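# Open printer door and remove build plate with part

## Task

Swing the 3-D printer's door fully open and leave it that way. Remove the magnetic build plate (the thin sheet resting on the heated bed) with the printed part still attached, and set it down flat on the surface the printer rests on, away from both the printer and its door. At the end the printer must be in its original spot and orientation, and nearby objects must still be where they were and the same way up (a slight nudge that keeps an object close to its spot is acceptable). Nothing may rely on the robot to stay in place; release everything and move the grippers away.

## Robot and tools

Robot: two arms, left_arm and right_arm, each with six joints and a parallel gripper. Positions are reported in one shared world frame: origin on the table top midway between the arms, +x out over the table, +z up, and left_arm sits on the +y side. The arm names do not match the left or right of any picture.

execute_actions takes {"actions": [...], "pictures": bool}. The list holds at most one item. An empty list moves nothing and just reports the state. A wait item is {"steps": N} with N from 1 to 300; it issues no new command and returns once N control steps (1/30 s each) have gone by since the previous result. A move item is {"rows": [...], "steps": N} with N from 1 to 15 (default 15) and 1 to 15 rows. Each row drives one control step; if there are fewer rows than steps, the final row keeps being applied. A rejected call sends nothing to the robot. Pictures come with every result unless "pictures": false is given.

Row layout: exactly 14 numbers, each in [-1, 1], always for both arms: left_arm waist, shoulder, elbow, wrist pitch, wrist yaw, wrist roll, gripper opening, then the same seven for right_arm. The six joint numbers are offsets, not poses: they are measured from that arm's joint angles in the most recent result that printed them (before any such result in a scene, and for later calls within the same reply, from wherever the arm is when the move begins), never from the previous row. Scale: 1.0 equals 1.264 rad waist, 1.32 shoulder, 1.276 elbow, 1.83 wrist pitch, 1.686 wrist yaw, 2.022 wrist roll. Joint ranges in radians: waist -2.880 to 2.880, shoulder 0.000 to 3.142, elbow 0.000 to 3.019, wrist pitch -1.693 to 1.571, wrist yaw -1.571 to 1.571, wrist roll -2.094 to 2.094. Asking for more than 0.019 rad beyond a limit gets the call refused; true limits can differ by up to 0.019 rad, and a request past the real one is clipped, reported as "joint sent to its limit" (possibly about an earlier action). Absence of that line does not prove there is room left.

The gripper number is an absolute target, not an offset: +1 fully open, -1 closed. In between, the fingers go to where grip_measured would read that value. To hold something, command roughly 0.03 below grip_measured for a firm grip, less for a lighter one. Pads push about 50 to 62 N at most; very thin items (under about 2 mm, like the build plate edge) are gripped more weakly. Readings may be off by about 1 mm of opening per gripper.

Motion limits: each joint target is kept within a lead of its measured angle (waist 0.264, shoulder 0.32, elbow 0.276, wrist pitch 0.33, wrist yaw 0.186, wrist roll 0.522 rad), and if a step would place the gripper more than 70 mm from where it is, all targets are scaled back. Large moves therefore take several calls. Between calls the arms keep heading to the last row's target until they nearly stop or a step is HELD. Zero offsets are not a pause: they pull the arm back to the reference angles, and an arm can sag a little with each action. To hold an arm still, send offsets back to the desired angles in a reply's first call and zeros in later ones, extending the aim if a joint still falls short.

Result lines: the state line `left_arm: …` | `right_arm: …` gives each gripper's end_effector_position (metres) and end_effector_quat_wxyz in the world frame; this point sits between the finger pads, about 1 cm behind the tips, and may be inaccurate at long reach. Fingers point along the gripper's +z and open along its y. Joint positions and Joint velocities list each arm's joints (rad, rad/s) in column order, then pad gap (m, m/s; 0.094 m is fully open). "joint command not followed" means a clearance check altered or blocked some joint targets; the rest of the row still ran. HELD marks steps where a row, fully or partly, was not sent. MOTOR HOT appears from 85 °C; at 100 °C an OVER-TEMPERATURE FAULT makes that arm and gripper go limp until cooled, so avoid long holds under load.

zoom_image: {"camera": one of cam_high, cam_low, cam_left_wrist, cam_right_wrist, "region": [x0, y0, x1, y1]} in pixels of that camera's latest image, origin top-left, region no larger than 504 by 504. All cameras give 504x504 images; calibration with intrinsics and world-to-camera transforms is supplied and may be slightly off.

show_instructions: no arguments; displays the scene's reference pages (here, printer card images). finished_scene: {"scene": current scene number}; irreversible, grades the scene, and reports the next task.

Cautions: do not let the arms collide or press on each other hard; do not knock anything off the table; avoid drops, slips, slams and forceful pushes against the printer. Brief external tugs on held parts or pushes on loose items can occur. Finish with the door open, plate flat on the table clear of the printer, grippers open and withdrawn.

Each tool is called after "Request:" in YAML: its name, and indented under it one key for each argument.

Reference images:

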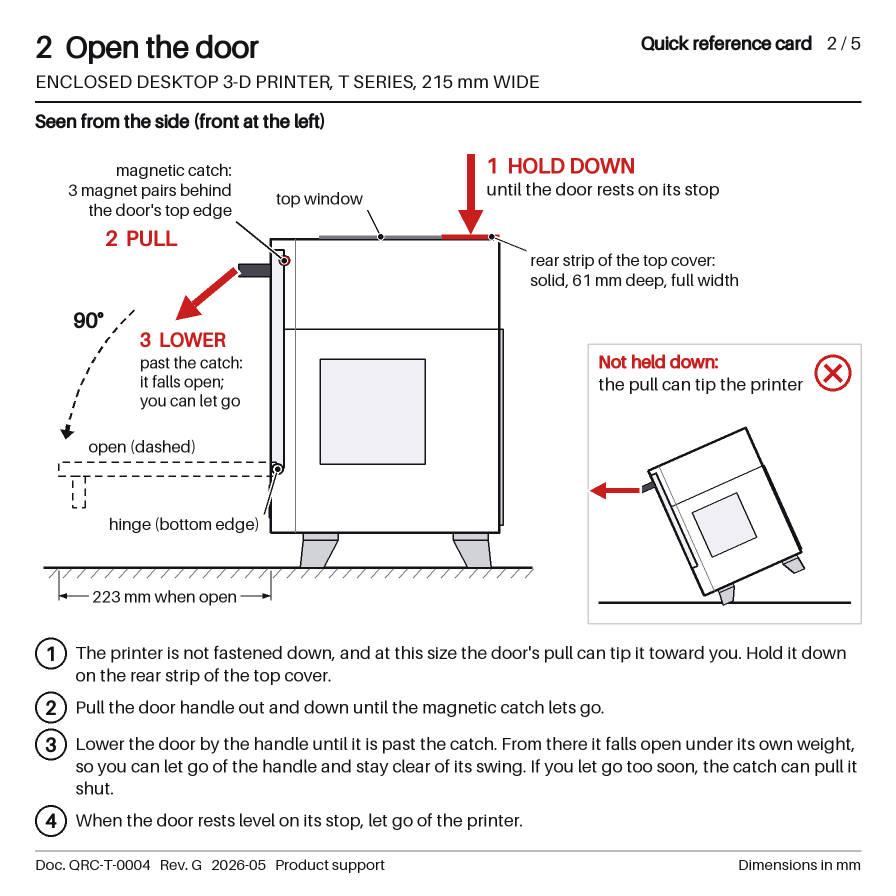

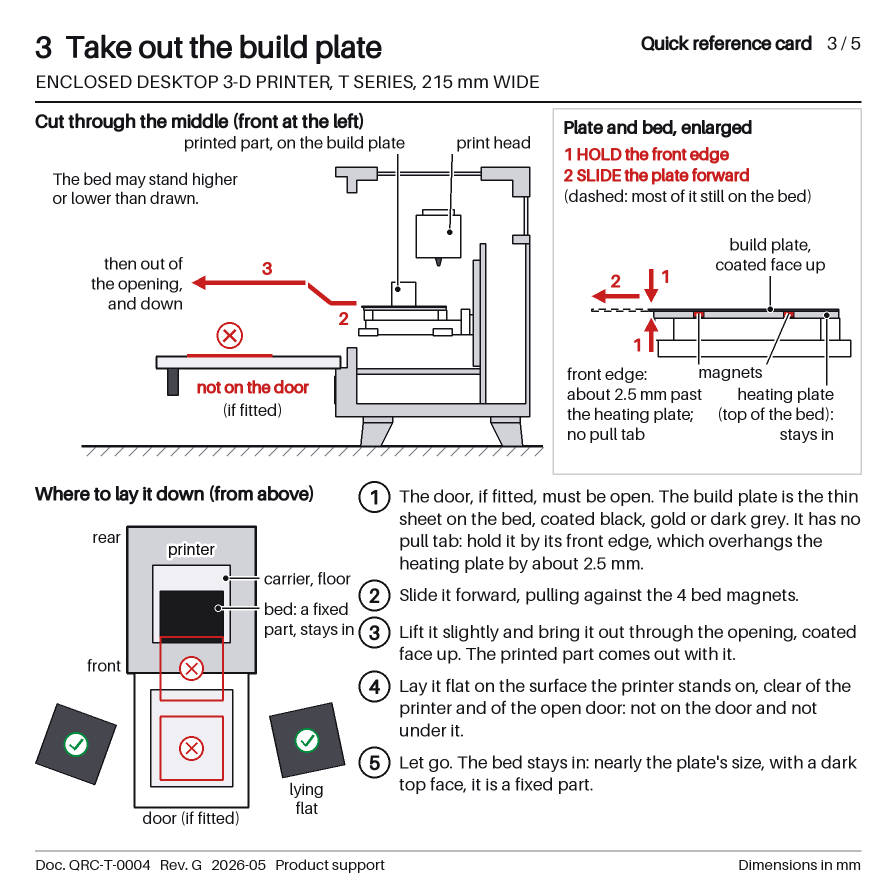

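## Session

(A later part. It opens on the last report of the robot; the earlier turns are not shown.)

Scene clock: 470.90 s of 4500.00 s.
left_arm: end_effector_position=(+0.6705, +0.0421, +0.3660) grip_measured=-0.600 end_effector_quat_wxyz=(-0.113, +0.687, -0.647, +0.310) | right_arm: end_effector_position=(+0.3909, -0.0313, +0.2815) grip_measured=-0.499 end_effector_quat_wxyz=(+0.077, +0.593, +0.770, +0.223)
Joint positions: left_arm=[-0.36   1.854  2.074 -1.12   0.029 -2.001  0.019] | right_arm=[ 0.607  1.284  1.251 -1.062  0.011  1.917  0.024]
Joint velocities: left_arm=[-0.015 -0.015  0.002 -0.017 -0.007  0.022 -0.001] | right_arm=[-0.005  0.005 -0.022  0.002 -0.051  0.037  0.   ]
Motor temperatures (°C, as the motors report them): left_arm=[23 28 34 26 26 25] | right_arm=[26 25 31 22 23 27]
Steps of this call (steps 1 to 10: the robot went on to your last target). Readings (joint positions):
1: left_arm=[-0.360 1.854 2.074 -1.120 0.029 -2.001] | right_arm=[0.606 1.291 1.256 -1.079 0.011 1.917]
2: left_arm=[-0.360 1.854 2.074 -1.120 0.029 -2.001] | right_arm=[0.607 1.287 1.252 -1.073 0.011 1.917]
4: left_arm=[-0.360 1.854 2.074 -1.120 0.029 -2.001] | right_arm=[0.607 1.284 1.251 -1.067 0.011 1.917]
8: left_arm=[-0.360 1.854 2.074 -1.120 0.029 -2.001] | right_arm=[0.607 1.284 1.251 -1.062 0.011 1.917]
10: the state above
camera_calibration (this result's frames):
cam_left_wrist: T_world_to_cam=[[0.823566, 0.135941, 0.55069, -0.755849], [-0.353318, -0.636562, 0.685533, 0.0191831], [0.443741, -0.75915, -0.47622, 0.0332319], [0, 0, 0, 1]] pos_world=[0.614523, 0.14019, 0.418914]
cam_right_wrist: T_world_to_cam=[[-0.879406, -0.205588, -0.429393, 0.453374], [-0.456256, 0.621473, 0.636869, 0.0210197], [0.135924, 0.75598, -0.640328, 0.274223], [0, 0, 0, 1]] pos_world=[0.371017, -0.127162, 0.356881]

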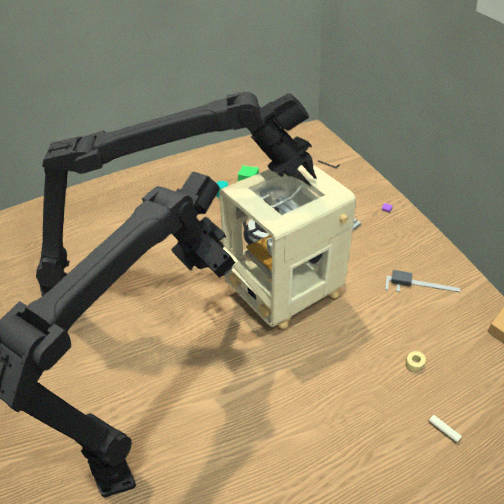

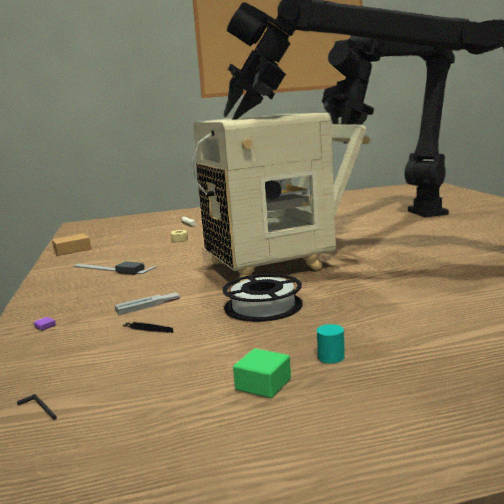

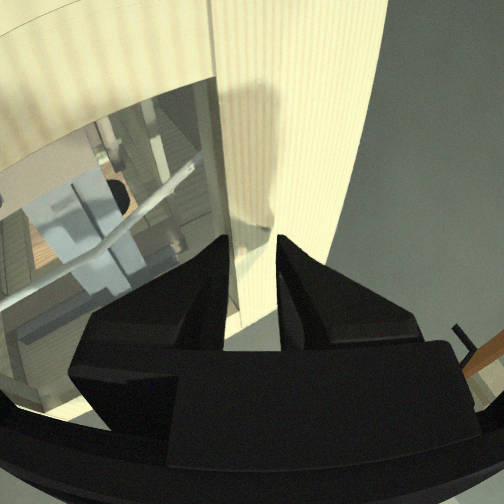

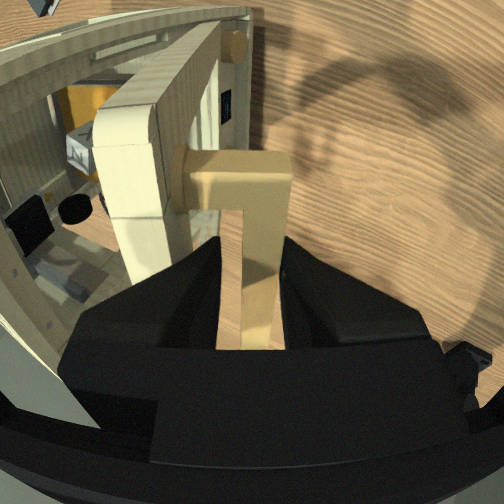

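Request:
execute_actions:
  actions:
    - {"rows":[[0,0.02,0.025,0,0,0,-0.6,0.008,-0.02,-0.025,0.035,0,0,-0.5],[0,0.02,0.025,0,0,0,-0.6,0.01,-0.033,-0.046,0.054,0,0,-0.5],[0,0.02,0.025,0,0,0,-0.6,0.012,-0.046,-0.067,0.073,0,0,-0.5],[0,0.02,0.025,0,0,0,-0.6,0.014,-0.059,-0.088,0.092,0,0,-0.5],[0,0.02,0.025,0,0,0,-0.6,0.016,-0.072,-0.109,0.111,0,0,-0.5],[0,0.02,0.025,0,0,0,-0.6,0.018,-0.085,-0.13,0.13,0,0,-0.5],[0,0.02,0.025,0,0,0,-0.6,0.02,-0.098,-0.151,0.149,0,0,-0.5],[0,0.02,0.025,0,0,0,-0.6,0.023,-0.111,-0.172,0.168,0,0,-0.5],[0,0.02,0.025,0,0,0,-0.6,0.026,-0.124,-0.193,0.187,0,0,-0.5],[0,0.02,0.025,0,0,0,-0.6,0.028,-0.135,-0.212,0.205,0,0,-0.5]],"steps":15}
  pictures: false

Request:
execute_actions:
  actions:
    - {"rows":[[0,0.02,0.025,0,0,0,-0.6,0.008,-0.018,-0.025,0.035,0,-0.01,-0.5],[0,0.02,0.025,0,0,0,-0.6,0.011,-0.03,-0.05,0.058,0,-0.01,-0.5],[0,0.02,0.025,0,0,0,-0.6,0.014,-0.042,-0.075,0.081,0,-0.02,-0.5],[0,0.02,0.025,0,0,0,-0.6,0.017,-0.054,-0.1,0.104,0,-0.02,-0.5],[0,0.02,0.025,0,0,0,-0.6,0.02,-0.065,-0.125,0.127,0,-0.02,-0.5],[0,0.02,0.025,0,0,0,-0.6,0.022,-0.076,-0.15,0.15,0,-0.03,-0.5],[0,0.02,0.025,0,0,0,-0.6,0.025,-0.087,-0.175,0.173,0,-0.03,-0.5],[0,0.02,0.025,0,0,0,-0.6,0.028,-0.097,-0.2,0.196,0,-0.03,-0.5],[0,0.02,0.025,0,0,0,-0.6,0.031,-0.107,-0.225,0.219,0,-0.035,-0.5],[0,0.02,0.025,0,0,0,-0.6,0.034,-0.116,-0.25,0.242,0,-0.035,-0.5],[0,0.02,0.025,0,0,0,-0.6,0.037,-0.125,-0.278,0.268,0,-0.035,-0.5],[0,0.02,0.025,0,0,0,-0.6,0.04,-0.134,-0.305,0.295,0,-0.035,-0.5]],"steps":15}
  pictures: false

Request:
execute_actions:
  actions:
    - {"steps":10}

Scene clock: 491.03 s of 4500.00 s.
left_arm: end_effector_position=(+0.6705, +0.0420, +0.3660) grip_measured=-0.600 end_effector_quat_wxyz=(-0.112, +0.687, -0.647, +0.310) | right_arm: end_effector_position=(+0.3651, -0.0319, +0.2637) grip_measured=-0.499 end_effector_quat_wxyz=(+0.105, +0.561, +0.751, +0.331)
Joint positions: left_arm=[-0.36   1.854  2.074 -1.12   0.03  -2.001  0.019] | right_arm=[ 0.638  1.11   0.98  -0.732  0.011  1.917  0.024]
Joint velocities: left_arm=[-0.024 -0.005  0.007  0.002  0.007 -0.051  0.002] | right_arm=[-0.005 -0.015 -0.002  0.095 -0.022  0.051  0.001]
Motor temperatures (°C, as the motors report them): left_arm=[23 29 34 25 26 25] | right_arm=[26 25 31 22 23 27]
Steps of this call (steps 1 to 30: the robot went on to your last target; steps 31 to 90: nothing new was sent; then 16.63 s passed at rest; steps 91 to 105: all 15 steps of this action). Readings (joint positions):
91: left_arm=[-0.360 1.854 2.074 -1.120 0.029 -2.001] | right_arm=[0.607 1.283 1.247 -1.055 0.011 1.917]
92: left_arm=[-0.360 1.854 2.074 -1.120 0.030 -2.001] | right_arm=[0.608 1.278 1.237 -1.035 0.011 1.917]
94: left_arm=[-0.360 1.854 2.074 -1.120 0.030 -2.001] | right_arm=[0.611 1.255 1.195 -0.977 0.011 1.917]
98: left_arm=[-0.360 1.854 2.074 -1.120 0.030 -2.001] | right_arm=[0.623 1.185 1.083 -0.851 0.011 1.917]
105: the state above

Scene clock: 491.53 s of 4500.00 s.
left_arm: end_effector_position=(+0.6705, +0.0420, +0.3660) grip_measured=-0.600 end_effector_quat_wxyz=(-0.112, +0.687, -0.647, +0.310) | right_arm: end_effector_position=(+0.3217, -0.0386, +0.2062) grip_measured=-0.499 end_effector_quat_wxyz=(+0.140, +0.493, +0.735, +0.444)
Joint positions: left_arm=[-0.36   1.854  2.074 -1.12   0.03  -2.001  0.019] | right_arm=[ 0.687  0.939  0.59  -0.254  0.01   1.863  0.024]
Joint velocities: left_arm=[-0.015 -0.005  0.007 -0.007  0.066 -0.051 -0.   ] | right_arm=[ 0.044 -0.015 -0.281  0.173  0.007 -0.051 -0.   ]
Motor temperatures (°C, as the motors report them): left_arm=[23 29 34 25 26 25] | right_arm=[26 25 31 22 23 27]
Steps of this call (steps 1 to 15: all 15 steps of this action). Readings (joint positions):
1: left_arm=[-0.360 1.854 2.074 -1.120 0.030 -2.001] | right_arm=[0.638 1.109 0.977 -0.724 0.011 1.915]
2: left_arm=[-0.360 1.854 2.074 -1.120 0.030 -2.001] | right_arm=[0.639 1.104 0.966 -0.705 0.011 1.913]
4: left_arm=[-0.360 1.854 2.074 -1.120 0.030 -2.001] | right_arm=[0.643 1.081 0.920 -0.640 0.011 1.904]
8: left_arm=[-0.360 1.854 2.074 -1.120 0.030 -2.001] | right_arm=[0.661 1.014 0.785 -0.488 0.011 1.884]
15: the state above

Scene clock: 491.87 s of 4500.00 s.
left_arm: end_effector_position=(+0.6705, +0.0420, +0.3660) grip_measured=-0.600 end_effector_quat_wxyz=(-0.112, +0.687, -0.647, +0.310) | right_arm: end_effector_position=(+0.3221, -0.0379, +0.2062) grip_measured=-0.499 end_effector_quat_wxyz=(+0.142, +0.489, +0.733, +0.450)
Joint positions: left_arm=[-0.36   1.854  2.074 -1.12   0.03  -2.001  0.019] | right_arm=[ 0.688  0.938  0.582 -0.232  0.01   1.86   0.024]
Joint velocities: left_arm=[ 0.005 -0.005 -0.012 -0.002 -0.051 -0.022  0.   ] | right_arm=[-0.005 -0.005 -0.002  0.017 -0.037 -0.022 -0.001]
Motor temperatures (°C, as the motors report them): left_arm=[23 29 34 25 26 25] | right_arm=[26 25 31 22 23 27]
Steps of this call (steps 1 to 10: the robot went on to your last target). Readings (joint positions):
1: left_arm=[-0.360 1.854 2.074 -1.120 0.030 -2.001] | right_arm=[0.688 0.938 0.584 -0.249 0.010 1.863]
2: left_arm=[-0.360 1.854 2.074 -1.120 0.030 -2.001] | right_arm=[0.688 0.938 0.582 -0.246 0.010 1.862]
4: left_arm=[-0.360 1.854 2.074 -1.120 0.030 -2.001] | right_arm=[0.688 0.938 0.582 -0.237 0.010 1.861]
8: left_arm=[-0.360 1.854 2.074 -1.120 0.030 -2.001] | right_arm=[0.688 0.938 0.582 -0.232 0.010 1.860]
10: the state above
camera_calibration (this result's frames):
cam_left_wrist: T_world_to_cam=[[0.823656, 0.1359, 0.550565, -0.755835], [-0.353397, -0.636287, 0.685748, 0.0190973], [0.44351, -0.759388, -0.476055, 0.0333008], [0, 0, 0, 1]] pos_world=[0.614528, 0.140158, 0.418894]
cam_right_wrist: T_world_to_cam=[[-0.590684, -0.125603, -0.797067, 0.345079], [-0.770248, 0.382111, 0.510596, 0.159823], [0.240436, 0.915541, -0.322453, 0.147149], [0, 0, 0, 1]] pos_world=[0.291556, -0.152448, 0.240895]

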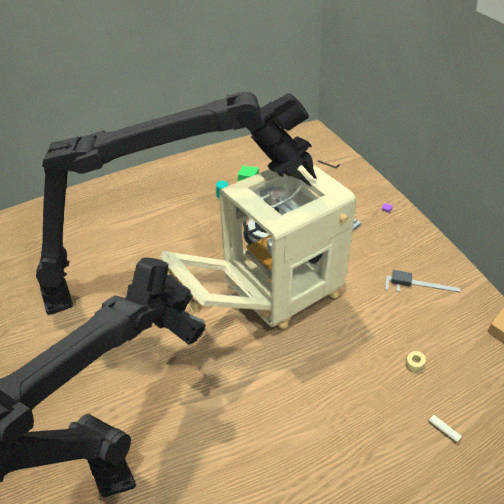

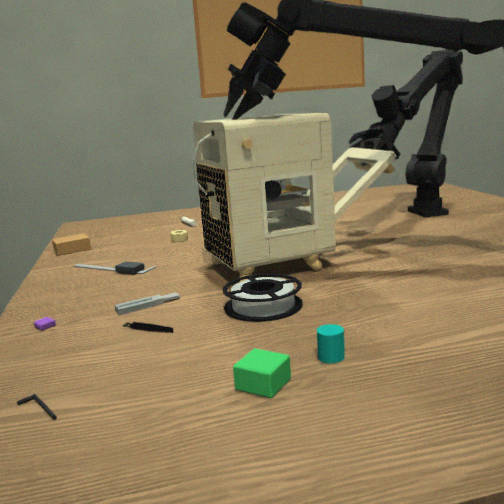

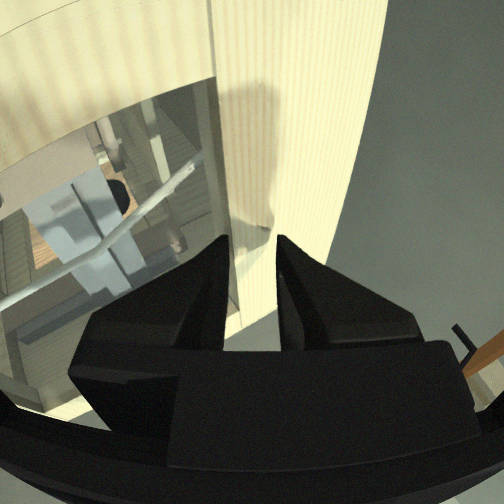

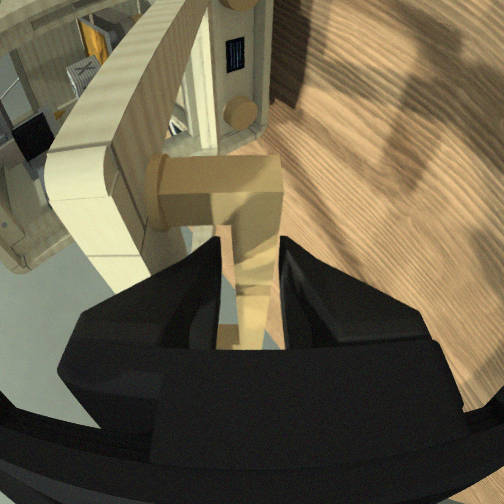

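Request:
execute_actions:
  actions:
    - {"rows":[[0,0.02,0.025,0,0,0,-0.6,0.008,0,-0.015,0.03,0,-0.01,-0.5],[0,0.02,0.025,0,0,0,-0.6,0.01,0,-0.03,0.051,0,-0.015,-0.5],[0,0.02,0.025,0,0,0,-0.6,0.012,0,-0.045,0.072,0,-0.02,-0.5],[0,0.02,0.025,0,0,0,-0.6,0.014,0,-0.06,0.093,0,-0.02,-0.5],[0,0.02,0.025,0,0,0,-0.6,0.016,0,-0.075,0.114,0,-0.025,-0.5],[0,0.02,0.025,0,0,0,-0.6,0.018,0,-0.09,0.135,0,-0.03,-0.5],[0,0.02,0.025,0,0,0,-0.6,0.02,0,-0.105,0.158,0,-0.03,-0.5],[0,0.02,0.025,0,0,0,-0.6,0.022,0,-0.12,0.18,0,-0.03,-0.5]],"steps":12}
  pictures: false

Request:
execute_actions:
  actions:
    - {"rows":[[0,0.02,0.025,0,0,0,-0.6,0.006,0.008,-0.015,0.035,0,-0.01,-0.5],[0,0.02,0.025,0,0,0,-0.6,0.007,0.014,-0.028,0.055,0,-0.015,-0.5],[0,0.02,0.025,0,0,0,-0.6,0.008,0.02,-0.04,0.075,0,-0.02,-0.5],[0,0.02,0.025,0,0,0,-0.6,0.009,0.027,-0.052,0.095,0,-0.02,-0.5],[0,0.02,0.025,0,0,0,-0.6,0.01,0.035,-0.064,0.115,0,-0.025,-0.5],[0,0.02,0.025,0,0,0,-0.6,0.011,0.043,-0.075,0.135,0,-0.03,-0.5],[0,0.02,0.025,0,0,0,-0.6,0.012,0.052,-0.085,0.155,0,-0.03,-0.5],[0,0.02,0.025,0,0,0,-0.6,0.013,0.061,-0.095,0.177,0,-0.03,-0.5],[0,0.02,0.025,0,0,0,-0.6,0.014,0.071,-0.104,0.2,0,-0.03,-0.5],[0,0.02,0.025,0,0,0,-0.6,0.015,0.082,-0.113,0.225,0,-0.03,-0.5]],"steps":15}
  pictures: false

Request:
execute_actions:
  actions:
    - {"steps":10}

Scene clock: 510.37 s of 4500.00 s.
left_arm: end_effector_position=(+0.6705, +0.0420, +0.3660) grip_measured=-0.600 end_effector_quat_wxyz=(-0.112, +0.687, -0.647, +0.310) | right_arm: end_effector_position=(+0.3065, -0.0375, +0.1743) grip_measured=-0.499 end_effector_quat_wxyz=(+0.160, +0.450, +0.726, +0.495)
Joint positions: left_arm=[-0.36   1.854  2.074 -1.12   0.03  -2.001  0.019] | right_arm=[0.713 0.94  0.421 0.042 0.008 1.818 0.024]
Joint velocities: left_arm=[-0.015 -0.005 -0.017 -0.002 -0.066 -0.037 -0.   ] | right_arm=[ 0.005  0.005 -0.09   0.076  0.007  0.037  0.   ]
Motor temperatures (°C, as the motors report them): left_arm=[23 29 35 25 26 25] | right_arm=[26 24 32 23 23 27]
Steps of this call (steps 1 to 30: the robot went on to your last target; steps 31 to 90: nothing new was sent; then 15.10 s passed at rest; steps 91 to 102: all 12 steps of this action). Readings (joint positions):
91: left_arm=[-0.360 1.854 2.074 -1.120 0.030 -2.001] | right_arm=[0.688 0.938 0.580 -0.228 0.010 1.858]
92: left_arm=[-0.360 1.854 2.074 -1.120 0.030 -2.001] | right_arm=[0.689 0.938 0.574 -0.214 0.010 1.855]
94: left_arm=[-0.360 1.854 2.074 -1.120 0.030 -2.001] | right_arm=[0.692 0.938 0.547 -0.158 0.010 1.847]
98: left_arm=[-0.360 1.854 2.074 -1.120 0.030 -2.001] | right_arm=[0.705 0.938 0.466 -0.016 0.010 1.827]
102: the state above

Scene clock: 510.87 s of 4500.00 s.
left_arm: end_effector_position=(+0.6705, +0.0420, +0.3660) grip_measured=-0.600 end_effector_quat_wxyz=(-0.112, +0.687, -0.647, +0.310) | right_arm: end_effector_position=(+0.2946, -0.0391, +0.1346) grip_measured=-0.499 end_effector_quat_wxyz=(+0.180, +0.414, +0.715, +0.535)
Joint positions: left_arm=[-0.36   1.854  2.074 -1.12   0.03  -2.001  0.019] | right_arm=[0.729 1.052 0.271 0.409 0.008 1.774 0.024]
Joint velocities: left_arm=[ 0.005  0.005 -0.002 -0.012 -0.022  0.022  0.001] | right_arm=[-0.024 -0.005  0.002  0.066  0.051 -0.081 -0.   ]
Motor temperatures (°C, as the motors report them): left_arm=[23 29 35 25 26 25] | right_arm=[26 24 32 23 23 27]
Steps of this call (steps 1 to 15: all 15 steps of this action). Readings (joint positions):
1: left_arm=[-0.360 1.854 2.074 -1.120 0.030 -2.001] | right_arm=[0.713 0.941 0.417 0.049 0.008 1.816]
2: left_arm=[-0.360 1.854 2.074 -1.120 0.030 -2.001] | right_arm=[0.714 0.943 0.411 0.065 0.008 1.813]
4: left_arm=[-0.360 1.854 2.074 -1.120 0.030 -2.001] | right_arm=[0.715 0.951 0.388 0.120 0.008 1.805]
8: left_arm=[-0.360 1.854 2.074 -1.120 0.030 -2.001] | right_arm=[0.723 0.991 0.325 0.256 0.008 1.784]
15: the state above

Scene clock: 511.20 s of 4500.00 s.
left_arm: end_effector_position=(+0.6705, +0.0420, +0.3660) grip_measured=-0.600 end_effector_quat_wxyz=(-0.112, +0.687, -0.647, +0.310) | right_arm: end_effector_position=(+0.2948, -0.0389, +0.1353) grip_measured=-0.499 end_effector_quat_wxyz=(+0.181, +0.413, +0.714, +0.536)
Joint positions: left_arm=[-0.36   1.854  2.074 -1.12   0.03  -2.001  0.019] | right_arm=[0.729 1.052 0.271 0.412 0.008 1.771 0.024]
Joint velocities: left_arm=[-0.005  0.005  0.007  0.002  0.081 -0.022  0.002] | right_arm=[-0.005 -0.005  0.007  0.002 -0.037  0.007  0.   ]
Motor temperatures (°C, as the motors report them): left_arm=[23 29 35 25 26 25] | right_arm=[26 24 32 23 23 27]
Steps of this call (steps 1 to 10: the robot went on to your last target). Readings (joint positions):
1: left_arm=[-0.360 1.854 2.074 -1.120 0.030 -2.001] | right_arm=[0.729 1.052 0.271 0.411 0.008 1.773]
2: left_arm=[-0.360 1.854 2.074 -1.120 0.030 -2.001] | right_arm=[0.729 1.052 0.271 0.412 0.008 1.773]
4: left_arm=[-0.360 1.854 2.074 -1.120 0.030 -2.001] | right_arm=[0.729 1.052 0.271 0.412 0.008 1.772]
8: left_arm=[-0.360 1.854 2.074 -1.120 0.030 -2.001] | right_arm=[0.729 1.052 0.271 0.412 0.008 1.771]
10: the state above
camera_calibration (this result's frames):
cam_left_wrist: T_world_to_cam=[[0.823656, 0.1359, 0.550565, -0.755835], [-0.353397, -0.636287, 0.685748, 0.0190973], [0.44351, -0.759388, -0.476055, 0.0333008], [0, 0, 0, 1]] pos_world=[0.614528, 0.140158, 0.418894]
cam_right_wrist: T_world_to_cam=[[-0.395719, -0.0954925, -0.913393, 0.231729], [-0.892093, 0.276188, 0.357616, 0.227863], [0.218119, 0.956348, -0.194481, 0.122678], [0, 0, 0, 1]] pos_world=[0.268216, -0.158128, 0.154031]

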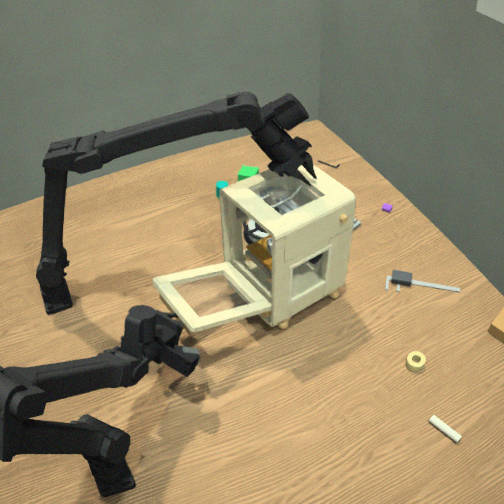

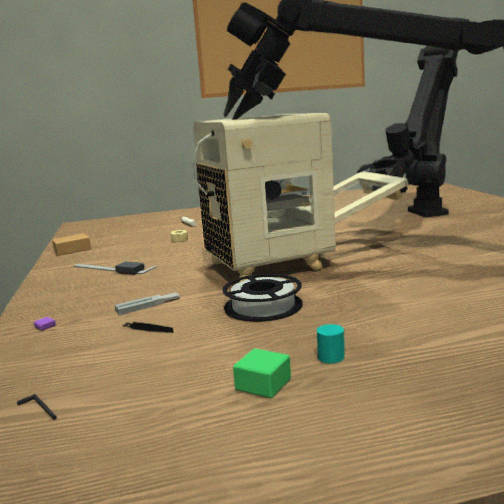

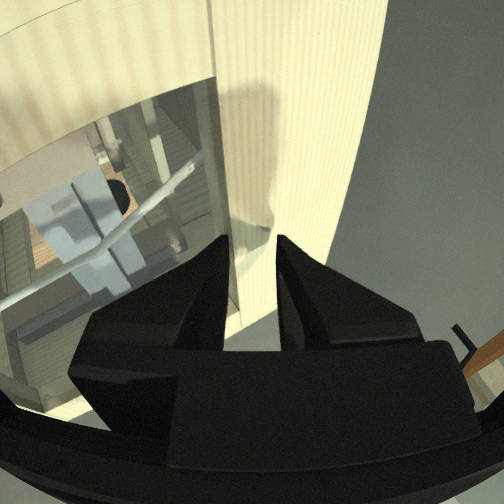

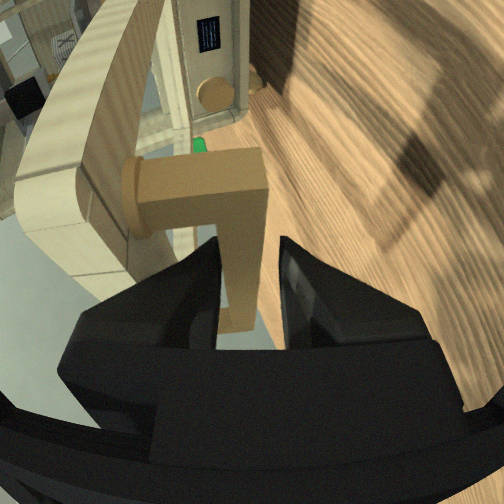

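Request:
execute_actions:
  actions:
    - {"rows":[[0,0.02,0.025,0,0,0,-0.6,0,0.015,-0.008,0.04,0,-0.01,-0.5],[0,0.02,0.025,0,0,0,-0.6,0,0.03,-0.015,0.06,0,-0.015,-0.5],[0,0.02,0.025,0,0,0,-0.6,0,0.046,-0.021,0.08,0,-0.02,-0.5],[0,0.02,0.025,0,0,0,-0.6,0,0.063,-0.027,0.1,0,-0.02,-0.5],[0,0.02,0.025,0,0,0,-0.6,0,0.08,-0.032,0.12,0,-0.025,-0.5],[0,0.02,0.025,0,0,0,-0.6,0,0.098,-0.037,0.142,0,-0.03,-0.5],[0,0.02,0.025,0,0,0,-0.6,0,0.118,-0.041,0.165,0,-0.03,-0.5],[0,0.02,0.025,0,0,0,-0.6,0,0.138,-0.045,0.188,0,-0.035,-0.5],[0,0.02,0.025,0,0,0,-0.6,0,0.159,-0.048,0.212,0,-0.035,-0.5],[0,0.02,0.025,0,0,0,-0.6,0,0.178,-0.05,0.237,0,-0.035,-0.5]],"steps":13}
  pictures: false

Request:
execute_actions:
  actions:
    - {"rows":[[0,0.02,0.025,0,0,0,-0.6,0,0.02,-0.002,0.035,0,-0.01,-0.5],[0,0.02,0.025,0,0,0,-0.6,0,0.04,-0.004,0.055,0,-0.01,-0.5],[0,0.02,0.025,0,0,0,-0.6,0,0.062,-0.005,0.075,0,-0.015,-0.5],[0,0.02,0.025,0,0,0,-0.6,0,0.084,-0.006,0.095,0,-0.02,-0.5],[0,0.02,0.025,0,0,0,-0.6,0,0.106,-0.007,0.115,0,-0.02,-0.5],[0,0.02,0.025,0,0,0,-0.6,0,0.128,-0.008,0.135,0,-0.02,-0.5],[0,0.02,0.025,0,0,0,-0.6,0,0.15,-0.009,0.155,0,-0.02,-0.5],[0,0.02,0.025,0,0,0,-0.6,0,0.172,-0.01,0.175,0,-0.02,-0.5],[0,0.02,0.025,0,0,0,-0.6,0,0.194,-0.01,0.195,0,-0.02,-0.5],[0,0.02,0.025,0,0,0,-0.6,0,0.216,-0.01,0.217,0,-0.02,-0.5],[0,0.02,0.025,0,0,0,-0.6,0,0.238,-0.01,0.24,0,-0.02,-0.5]],"steps":15}
  pictures: false

Request:
execute_actions:
  actions:
    - {"steps":10}

Scene clock: 529.60 s of 4500.00 s.
left_arm: end_effector_position=(+0.6705, +0.0420, +0.3660) grip_measured=-0.600 end_effector_quat_wxyz=(-0.112, +0.687, -0.647, +0.310) | right_arm: end_effector_position=(+0.2948, -0.0396, +0.1091) grip_measured=-0.499 end_effector_quat_wxyz=(+0.206, +0.385, +0.697, +0.568)
Joint positions: left_arm=[-0.36   1.854  2.074 -1.12   0.03  -2.001  0.019] | right_arm=[0.73  1.278 0.195 0.811 0.011 1.731 0.024]
Joint velocities: left_arm=[-0.005  0.005 -0.007 -0.017  0.007  0.022  0.001] | right_arm=[-0.005  0.181 -0.042  0.276  0.022 -0.022  0.   ]
Motor temperatures (°C, as the motors report them): left_arm=[23 29 35 25 26 25] | right_arm=[26 24 31 23 23 27]
Steps of this call (steps 1 to 15: the robot went on to your last target; steps 16 to 90: nothing new was sent; then 14.97 s passed at rest; steps 91 to 103: all 13 steps of this action). Readings (joint positions):
91: left_arm=[-0.360 1.854 2.074 -1.120 0.030 -2.001] | right_arm=[0.729 1.054 0.270 0.418 0.008 1.770]
92: left_arm=[-0.360 1.854 2.074 -1.120 0.030 -2.001] | right_arm=[0.729 1.059 0.266 0.436 0.008 1.767]
94: left_arm=[-0.360 1.854 2.074 -1.120 0.030 -2.001] | right_arm=[0.729 1.085 0.253 0.495 0.008 1.759]
98: left_arm=[-0.360 1.854 2.074 -1.120 0.030 -2.001] | right_arm=[0.730 1.177 0.220 0.649 0.008 1.741]
103: the state above

Scene clock: 530.10 s of 4500.00 s.
left_arm: end_effector_position=(+0.6705, +0.0420, +0.3660) grip_measured=-0.600 end_effector_quat_wxyz=(-0.112, +0.687, -0.647, +0.310) | right_arm: end_effector_position=(+0.2963, -0.0403, +0.0848) grip_measured=-0.499 end_effector_quat_wxyz=(+0.226, +0.369, +0.675, +0.597)
Joint positions: left_arm=[-0.36   1.854  2.074 -1.12   0.03  -2.001  0.019] | right_arm=[0.73  1.587 0.164 1.237 0.02  1.713 0.024]
Joint velocities: left_arm=[-0.005  0.005 -0.002  0.007  0.095  0.037  0.   ] | right_arm=[ 0.005  0.024 -0.002  0.066 -0.051  0.022  0.   ]
Motor temperatures (°C, as the motors report them): left_arm=[23 29 35 25 26 25] | right_arm=[26 24 31 23 23 27]
Steps of this call (steps 1 to 15: all 15 steps of this action). Readings (joint positions):
1: left_arm=[-0.360 1.854 2.074 -1.120 0.030 -2.001] | right_arm=[0.730 1.282 0.192 0.823 0.012 1.731]
2: left_arm=[-0.360 1.854 2.074 -1.120 0.030 -2.001] | right_arm=[0.730 1.290 0.190 0.839 0.012 1.730]
4: left_arm=[-0.360 1.854 2.074 -1.120 0.030 -2.001] | right_arm=[0.730 1.325 0.186 0.890 0.012 1.723]
8: left_arm=[-0.360 1.854 2.074 -1.120 0.030 -2.001] | right_arm=[0.730 1.438 0.172 1.044 0.014 1.716]
15: the state above

Scene clock: 530.43 s of 4500.00 s.
left_arm: end_effector_position=(+0.6705, +0.0420, +0.3660) grip_measured=-0.600 end_effector_quat_wxyz=(-0.112, +0.687, -0.647, +0.310) | right_arm: end_effector_position=(+0.2964, -0.0402, +0.0850) grip_measured=-0.499 end_effector_quat_wxyz=(+0.226, +0.369, +0.675, +0.598)
Joint positions: left_arm=[-0.36   1.854  2.074 -1.12   0.03  -2.001  0.019] | right_arm=[0.73  1.587 0.164 1.238 0.02  1.713 0.024]
Joint velocities: left_arm=[-0.015 -0.015  0.017  0.002 -0.037  0.022  0.   ] | right_arm=[ 0.005 -0.015  0.012 -0.022  0.051 -0.007 -0.001]
Motor temperatures (°C, as the motors report them): left_arm=[23 29 35 25 26 25] | right_arm=[26 24 31 23 23 27]
Steps of this call (steps 1 to 10: the robot went on to your last target). Readings (joint positions):
1: left_arm=[-0.360 1.854 2.074 -1.120 0.030 -2.001] | right_arm=[0.730 1.587 0.164 1.238 0.020 1.713]
2: left_arm=[-0.360 1.854 2.074 -1.120 0.030 -2.001] | right_arm=[0.730 1.587 0.164 1.238 0.020 1.713]
4: left_arm=[-0.360 1.854 2.074 -1.120 0.030 -2.001] | right_arm=[0.730 1.587 0.164 1.238 0.020 1.713]
8: left_arm=[-0.360 1.854 2.074 -1.120 0.030 -2.001] | right_arm=[0.730 1.587 0.164 1.238 0.020 1.713]
10: the state above
camera_calibration (this result's frames):
cam_left_wrist: T_world_to_cam=[[0.823656, 0.1359, 0.550565, -0.755835], [-0.353397, -0.636287, 0.685748, 0.0190973], [0.44351, -0.759388, -0.476055, 0.0333008], [0, 0, 0, 1]] pos_world=[0.614528, 0.140158, 0.418894]
cam_right_wrist: T_world_to_cam=[[-0.228191, -0.0230075, -0.973344, 0.144599], [-0.944015, 0.249868, 0.215409, 0.274035], [0.238252, 0.968006, -0.0787373, 0.0984601], [0, 0, 0, 1]] pos_world=[0.268231, -0.160456, 0.0894678]

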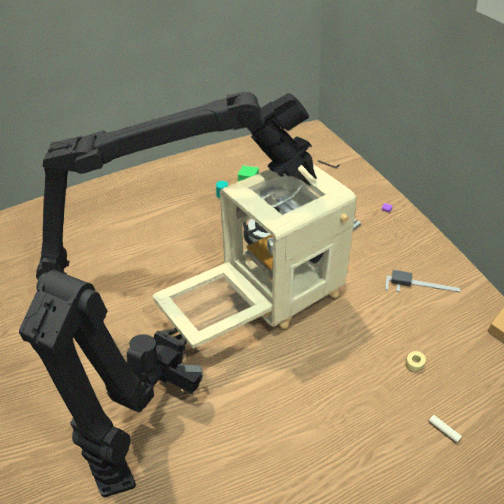

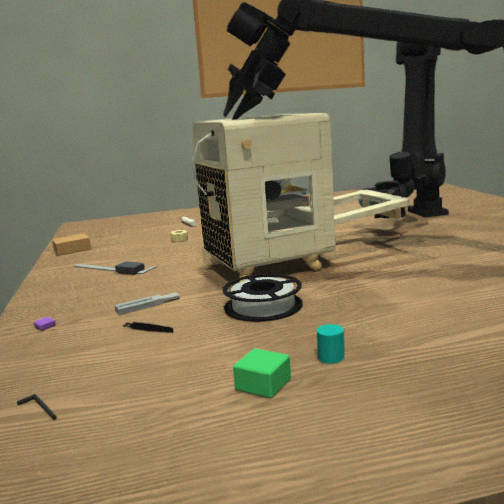

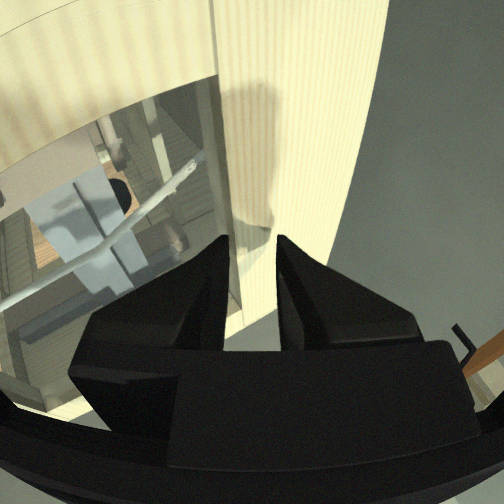

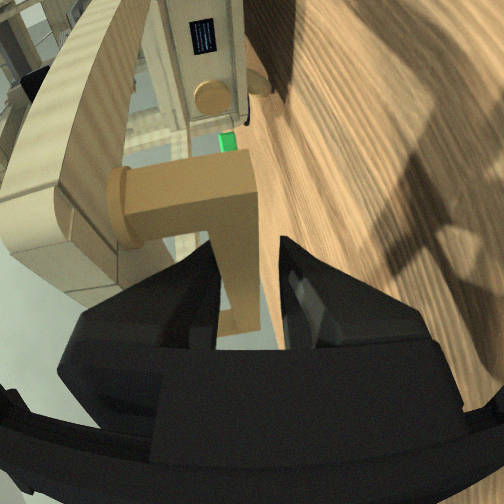

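Request:
execute_actions:
  actions:
    - {"rows":[[0,0.02,0.025,0,0,0,-0.6,0,0,-0.01,0,0,0,-0.5],[0,0.02,0.025,0,0,0,-0.6,0,0,-0.02,0,0,0,-0.5],[0,0.02,0.025,0,0,0,-0.6,0,0,-0.03,0,0,0,-0.5],[0,0.02,0.025,0,0,0,-0.6,0,-0.008,-0.04,0,0,0,-0.5],[0,0.02,0.025,0,0,0,-0.6,0,-0.016,-0.05,0,0,0,-0.5],[0,0.02,0.025,0,0,0,-0.6,0,-0.024,-0.06,0,0,0,-0.5],[0,0.02,0.025,0,0,0,-0.6,0,-0.032,-0.07,0,0,0,-0.5],[0,0.02,0.025,0,0,0,-0.6,0,-0.038,-0.08,0,0,0,-0.5]],"steps":15}

Scene clock: 541.43 s of 4500.00 s.
left_arm: end_effector_position=(+0.6705, +0.0420, +0.3660) grip_measured=-0.600 end_effector_quat_wxyz=(-0.112, +0.687, -0.647, +0.310) | right_arm: end_effector_position=(+0.2636, -0.0697, +0.0691) grip_measured=-0.499 end_effector_quat_wxyz=(+0.217, +0.380, +0.693, +0.574)
Joint positions: left_arm=[-0.36   1.854  2.074 -1.12   0.03  -2.001  0.019] | right_arm=[0.73  1.546 0.058 1.238 0.021 1.716 0.024]
Joint velocities: left_arm=[-0.005 -0.005 -0.002 -0.017 -0.007 -0.081 -0.002] | right_arm=[ 0.005  0.005  0.017  0.012  0.037 -0.051 -0.001]
Motor temperatures (°C, as the motors report them): left_arm=[23 29 35 25 26 25] | right_arm=[26 24 30 23 23 27]
Steps of this call (steps 1 to 15: the robot went on to your last target; steps 16 to 90: nothing new was sent; then 7.50 s passed at rest; steps 91 to 105: all 15 steps of this action). Readings (joint positions):
91: left_arm=[-0.360 1.854 2.074 -1.120 0.030 -2.001] | right_arm=[0.730 1.587 0.162 1.238 0.022 1.714]
92: left_arm=[-0.360 1.854 2.074 -1.120 0.030 -2.001] | right_arm=[0.730 1.587 0.161 1.238 0.022 1.714]
94: left_arm=[-0.360 1.854 2.074 -1.120 0.030 -2.001] | right_arm=[0.730 1.586 0.159 1.238 0.022 1.716]
98: left_arm=[-0.360 1.854 2.074 -1.120 0.030 -2.001] | right_arm=[0.730 1.567 0.109 1.238 0.021 1.716]
105: the state above
camera_calibration (this result's frames):
cam_left_wrist: T_world_to_cam=[[0.823656, 0.1359, 0.550565, -0.755835], [-0.353397, -0.636287, 0.685748, 0.0190973], [0.44351, -0.759388, -0.476055, 0.0333008], [0, 0, 0, 1]] pos_world=[0.614528, 0.140158, 0.418894]
cam_right_wrist: T_world_to_cam=[[-0.277284, -0.0628537, -0.95873, 0.130139], [-0.931785, 0.260919, 0.252385, 0.248926], [0.234287, 0.963312, -0.130915, 0.137812], [0, 0, 0, 1]] pos_world=[0.235743, -0.189526, 0.0799843]

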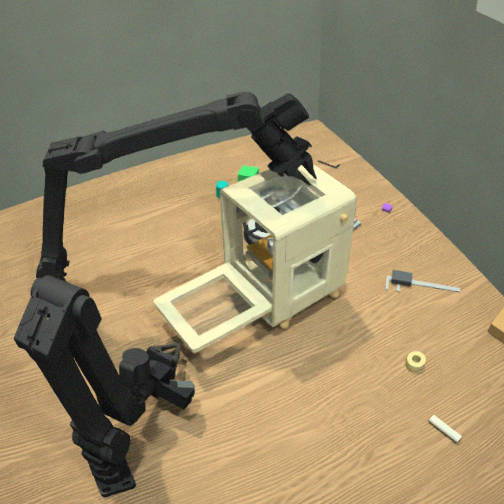

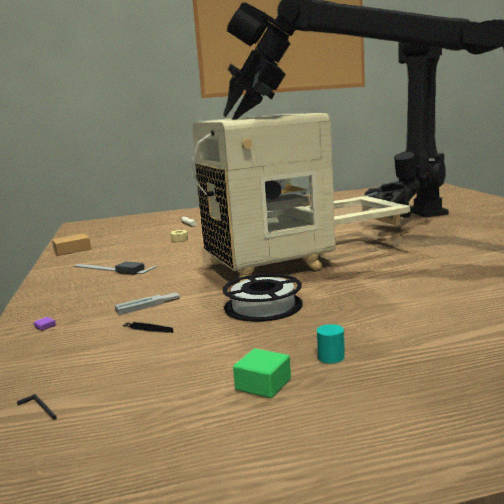

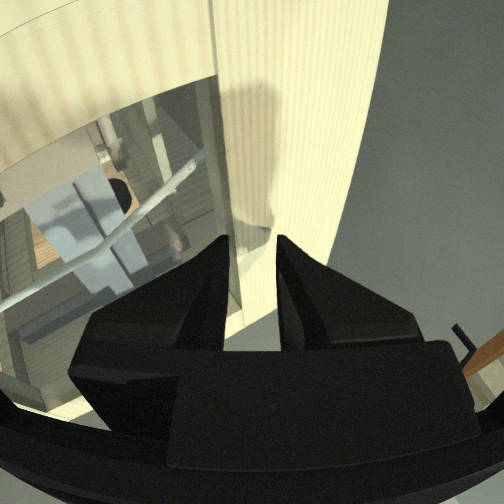

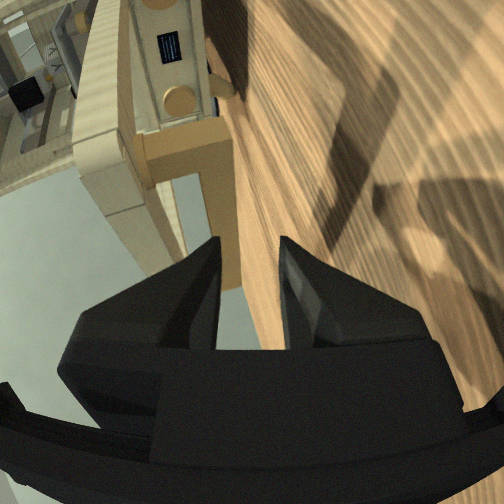

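Request:
execute_actions:
  actions:
    - {"rows":[[0,0.02,0.025,0,0,0,-0.6,-0.03,-0.05,0,-0.02,0,0,-0.5],[0,0.02,0.025,0,0,0,-0.6,-0.06,-0.1,0,-0.05,0,0,-0.5],[0,0.02,0.025,0,0,0,-0.6,-0.08,-0.15,0,-0.08,0,-0.03,-0.5],[0,0.02,0.025,0,0,0,-0.6,-0.1,-0.2,0,-0.11,0,-0.06,-0.5],[0,0.02,0.025,0,0,0,-0.6,-0.1,-0.25,0,-0.14,0,-0.07,-0.5],[0,0.02,0.025,0,0,0,-0.6,-0.1,-0.3,0,-0.17,0,-0.07,-0.5],[0,0.02,0.025,0,0,0,-0.6,-0.1,-0.35,0,-0.2,0,-0.07,-0.5],[0,0.02,0.025,0,0,0,-0.6,-0.1,-0.4,0,-0.23,0,-0.07,-0.5],[0,0.02,0.025,0,0,0,-0.6,-0.1,-0.45,0,-0.26,0,-0.07,-0.5],[0,0.02,0.025,0,0,0,-0.6,-0.1,-0.5,0,-0.29,0,-0.07,-0.5]],"steps":15}
  pictures: false

Request:
zoom_image:
  camera: "cam_high"
  region: [210, 190, 310, 330]

Request:
zoom_image:
  camera: "cam_low"
  region: [250, 150, 350, 250]

Scene clock: 553.40 s of 4500.00 s.
left_arm: end_effector_position=(+0.6705, +0.0420, +0.3662) grip_measured=-0.600 end_effector_quat_wxyz=(-0.113, +0.687, -0.647, +0.310) | right_arm: end_effector_position=(+0.2790, -0.1115, +0.1726) grip_measured=-0.499 end_effector_quat_wxyz=(+0.318, +0.351, +0.638, +0.608)
Joint positions: left_arm=[-0.36   1.854  2.074 -1.12   0.03  -2.001  0.019] | right_arm=[0.605 0.854 0.057 0.738 0.018 1.593 0.024]
Joint velocities: left_arm=[-0.005 -0.005  0.002 -0.007 -0.081 -0.007  0.   ] | right_arm=[-0.005  0.122 -0.002 -0.154  0.007 -0.037 -0.   ]
Motor temperatures (°C, as the motors report them): left_arm=[23 29 35 25 26 25] | right_arm=[26 24 29 23 23 27]
Steps of this call (steps 1 to 15: the robot went on to your last target; steps 16 to 90: nothing new was sent; then 8.47 s passed at rest; steps 91 to 105: all 15 steps of this action). Readings (joint positions):
91: left_arm=[-0.360 1.854 2.074 -1.120 0.030 -2.001] | right_arm=[0.727 1.541 0.058 1.234 0.021 1.716]
92: left_arm=[-0.360 1.854 2.074 -1.120 0.030 -2.001] | right_arm=[0.717 1.523 0.058 1.215 0.019 1.716]
94: left_arm=[-0.360 1.854 2.074 -1.120 0.030 -2.001] | right_arm=[0.669 1.435 0.058 1.138 0.019 1.691]
98: left_arm=[-0.360 1.854 2.074 -1.120 0.030 -2.001] | right_arm=[0.606 1.150 0.057 0.929 0.018 1.629]
105: the state above

Region (210, 190, 310, 330) of cam_high's 504x504 image, scaled by 3.600, with more detail than that image has; it fills the left 360 columns of this view, and the rest is white.

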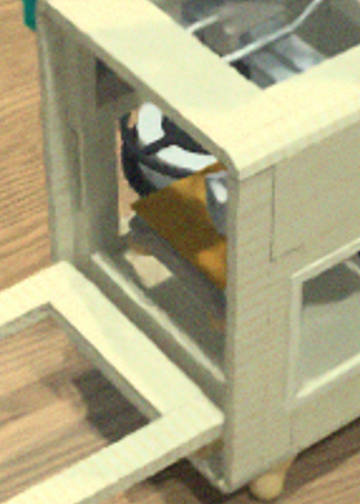

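Region (250, 150, 350, 250) of cam_low's 504x504 image, scaled by 5.040, with more detail than that image has.

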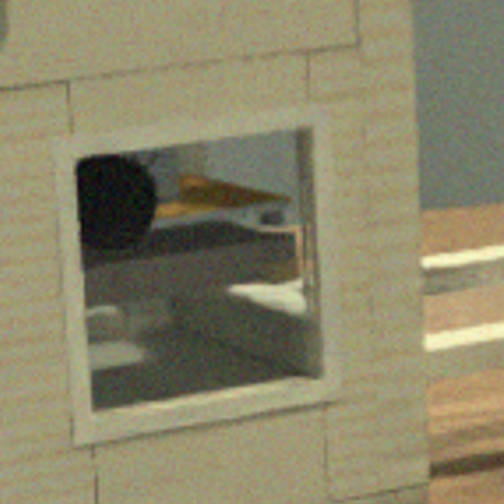

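Request:
execute_actions:
  actions:
    - {"rows":[[0,0.02,0.025,0,0,0,-0.6,0.01,0.04,0.06,0,0.03,0.02,-0.7],[0,0.02,0.025,0,0,0,-0.6,0.02,0.07,0.11,0,0.06,0.02,-0.7],[0,0.02,0.025,0,0,0,-0.6,0.03,0.1,0.16,0,0.09,0.02,-0.7],[0,0.02,0.025,0,0,0,-0.6,0.04,0.14,0.21,0,0.12,0.02,-0.7],[0,0.02,0.025,0,0,0,-0.6,0.05,0.18,0.26,0,0.15,0.02,-0.7],[0,0.02,0.025,0,0,0,-0.6,0.06,0.22,0.31,0,0.18,0.02,-0.7],[0,0.02,0.025,0,0,0,-0.6,0.07,0.26,0.35,0.01,0.21,0.02,-0.7],[0,0.02,0.025,0,0,0,-0.6,0.08,0.3,0.39,0.01,0.24,0.02,-0.7],[0,0.02,0.025,0,0,0,-0.6,0.09,0.34,0.42,0.02,0.27,0.02,-0.7],[0,0.02,0.025,0,0,0,-0.6,0.1,0.38,0.45,0.02,0.3,0.02,-0.7],[0,0.02,0.025,0,0,0,-0.6,0.11,0.42,0.47,0.026,0.332,0.02,-0.7],[0,0.02,0.025,0,0,0,-0.6,0.116,0.45,0.484,0.026,0.332,0.02,-0.7],[0,0.02,0.025,0,0,0,-0.6,0.116,0.48,0.484,0.026,0.332,0.02,-0.7],[0,0.02,0.025,0,0,0,-0.6,0.116,0.5,0.484,0.026,0.332,0.02,-0.7],[0,0.02,0.025,0,0,0,-0.6,0.116,0.52,0.484,0.026,0.332,0.02,-0.7]],"steps":15}
  pictures: false

Request:
execute_actions:
  actions:
    - {"steps":25}

Scene clock: 578.73 s of 4500.00 s.
left_arm: end_effector_position=(+0.6705, +0.0420, +0.3662) grip_measured=-0.600 end_effector_quat_wxyz=(-0.113, +0.687, -0.647, +0.310) | right_arm: end_effector_position=(+0.4384, -0.0339, +0.1996) grip_measured=-0.698 end_effector_quat_wxyz=(+0.441, +0.477, +0.566, +0.508)
Joint positions: left_arm=[-0.36   1.854  2.074 -1.12   0.03  -2.001  0.019] | right_arm=[0.728 1.437 0.573 0.75  0.568 1.617 0.014]
Joint velocities: left_arm=[ 0.005  0.005  0.002  0.002  0.139 -0.037 -0.001] | right_arm=[ 0.278  1.607  1.375  0.247  0.139 -0.007  0.   ]
Motor temperatures (°C, as the motors report them): left_arm=[23 29 35 25 26 25] | right_arm=[26 24 30 22 23 27]
Steps of this call (steps 1 to 30: the robot went on to your last target; steps 31 to 90: nothing new was sent; then 21.83 s passed at rest; steps 91 to 105: all 15 steps of this action). Readings (joint positions):
91: left_arm=[-0.360 1.854 2.074 -1.120 0.030 -2.001] | right_arm=[0.606 0.885 0.058 0.724 0.040 1.590]
92: left_arm=[-0.360 1.854 2.074 -1.120 0.030 -2.001] | right_arm=[0.609 0.892 0.065 0.724 0.080 1.597]
94: left_arm=[-0.360 1.854 2.074 -1.120 0.030 -2.001] | right_arm=[0.619 0.933 0.103 0.724 0.155 1.604]
98: left_arm=[-0.360 1.854 2.074 -1.120 0.030 -2.001] | right_arm=[0.652 1.075 0.246 0.724 0.328 1.611]
105: the state above

Scene clock: 579.57 s of 4500.00 s.
left_arm: end_effector_position=(+0.6705, +0.0420, +0.3662) grip_measured=-0.600 end_effector_quat_wxyz=(-0.113, +0.687, -0.647, +0.310) | right_arm: end_effector_position=(+0.4578, -0.0004, +0.1836) grip_measured=-0.698 end_effector_quat_wxyz=(+0.434, +0.474, +0.576, +0.506)
Joint positions: left_arm=[-0.36   1.854  2.074 -1.12   0.03  -2.001  0.019] | right_arm=[0.752 1.553 0.66  0.758 0.576 1.624 0.014]
Joint velocities: left_arm=[-0.005  0.005 -0.027 -0.017  0.081 -0.051 -0.   ] | right_arm=[ 0.005 -0.005  0.002 -0.037 -0.007 -0.051  0.001]
Motor temperatures (°C, as the motors report them): left_arm=[23 29 35 25 26 25] | right_arm=[26 24 30 22 23 27]
Steps of this call (steps 1 to 25: the robot went on to your last target). Readings (joint positions):
1: left_arm=[-0.360 1.854 2.074 -1.120 0.030 -2.001] | right_arm=[0.736 1.487 0.615 0.756 0.570 1.619]
2: left_arm=[-0.360 1.854 2.074 -1.120 0.030 -2.001] | right_arm=[0.743 1.526 0.645 0.758 0.570 1.619]
4: left_arm=[-0.360 1.854 2.074 -1.120 0.030 -2.001] | right_arm=[0.751 1.566 0.662 0.758 0.570 1.621]
8: left_arm=[-0.360 1.854 2.074 -1.120 0.030 -2.001] | right_arm=[0.752 1.566 0.660 0.758 0.575 1.623]
25: the state above
camera_calibration (this result's frames):
cam_left_wrist: T_world_to_cam=[[0.823459, 0.135974, 0.550841, -0.755948], [-0.353642, -0.636195, 0.685707, 0.0191396], [0.44368, -0.759452, -0.475794, 0.0331613], [0, 0, 0, 1]] pos_world=[0.614548, 0.14015, 0.419061]
cam_right_wrist: T_world_to_cam=[[-0.11214, -0.0469395, -0.992583, 0.228777], [-0.712838, 0.699722, 0.047445, 0.320441], [0.692306, 0.712871, -0.111927, -0.172628], [0, 0, 0, 1]] pos_world=[0.373588, -0.0904194, 0.192555]

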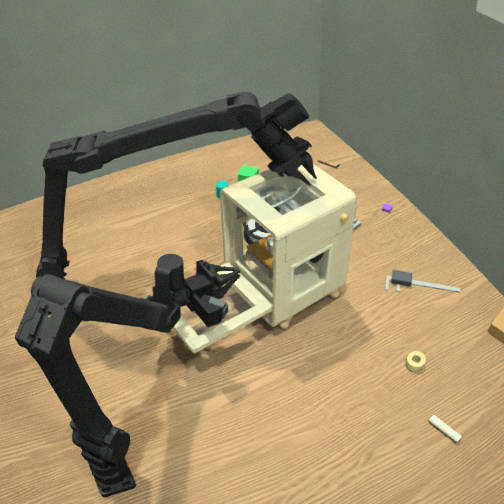

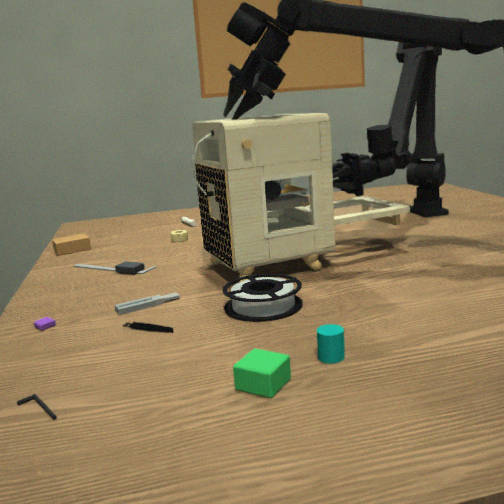

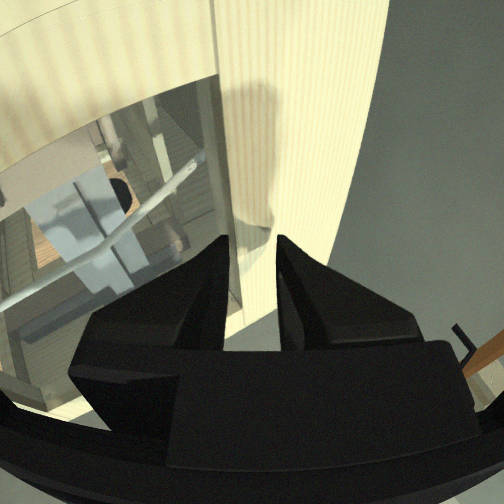

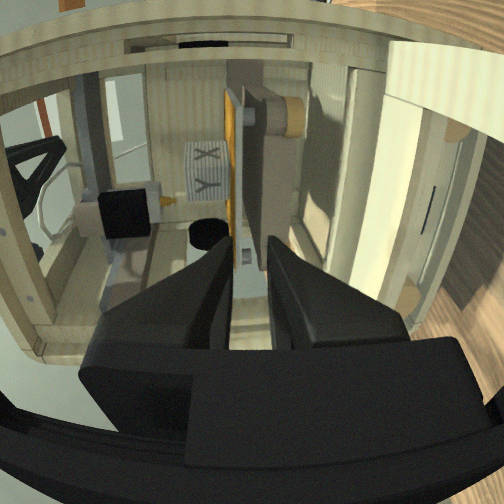

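Request:
zoom_image:
  camera: "cam_right_wrist"
  region: [190, 70, 330, 290]

Region (190, 70, 330, 290) of cam_right_wrist's 504x504 image, scaled by 2.291, with more detail than that image has; it fills the left 321 columns of this view, and the rest is white.

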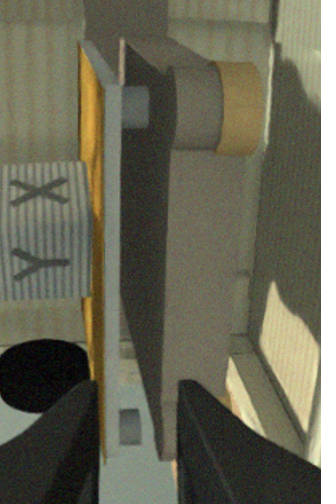

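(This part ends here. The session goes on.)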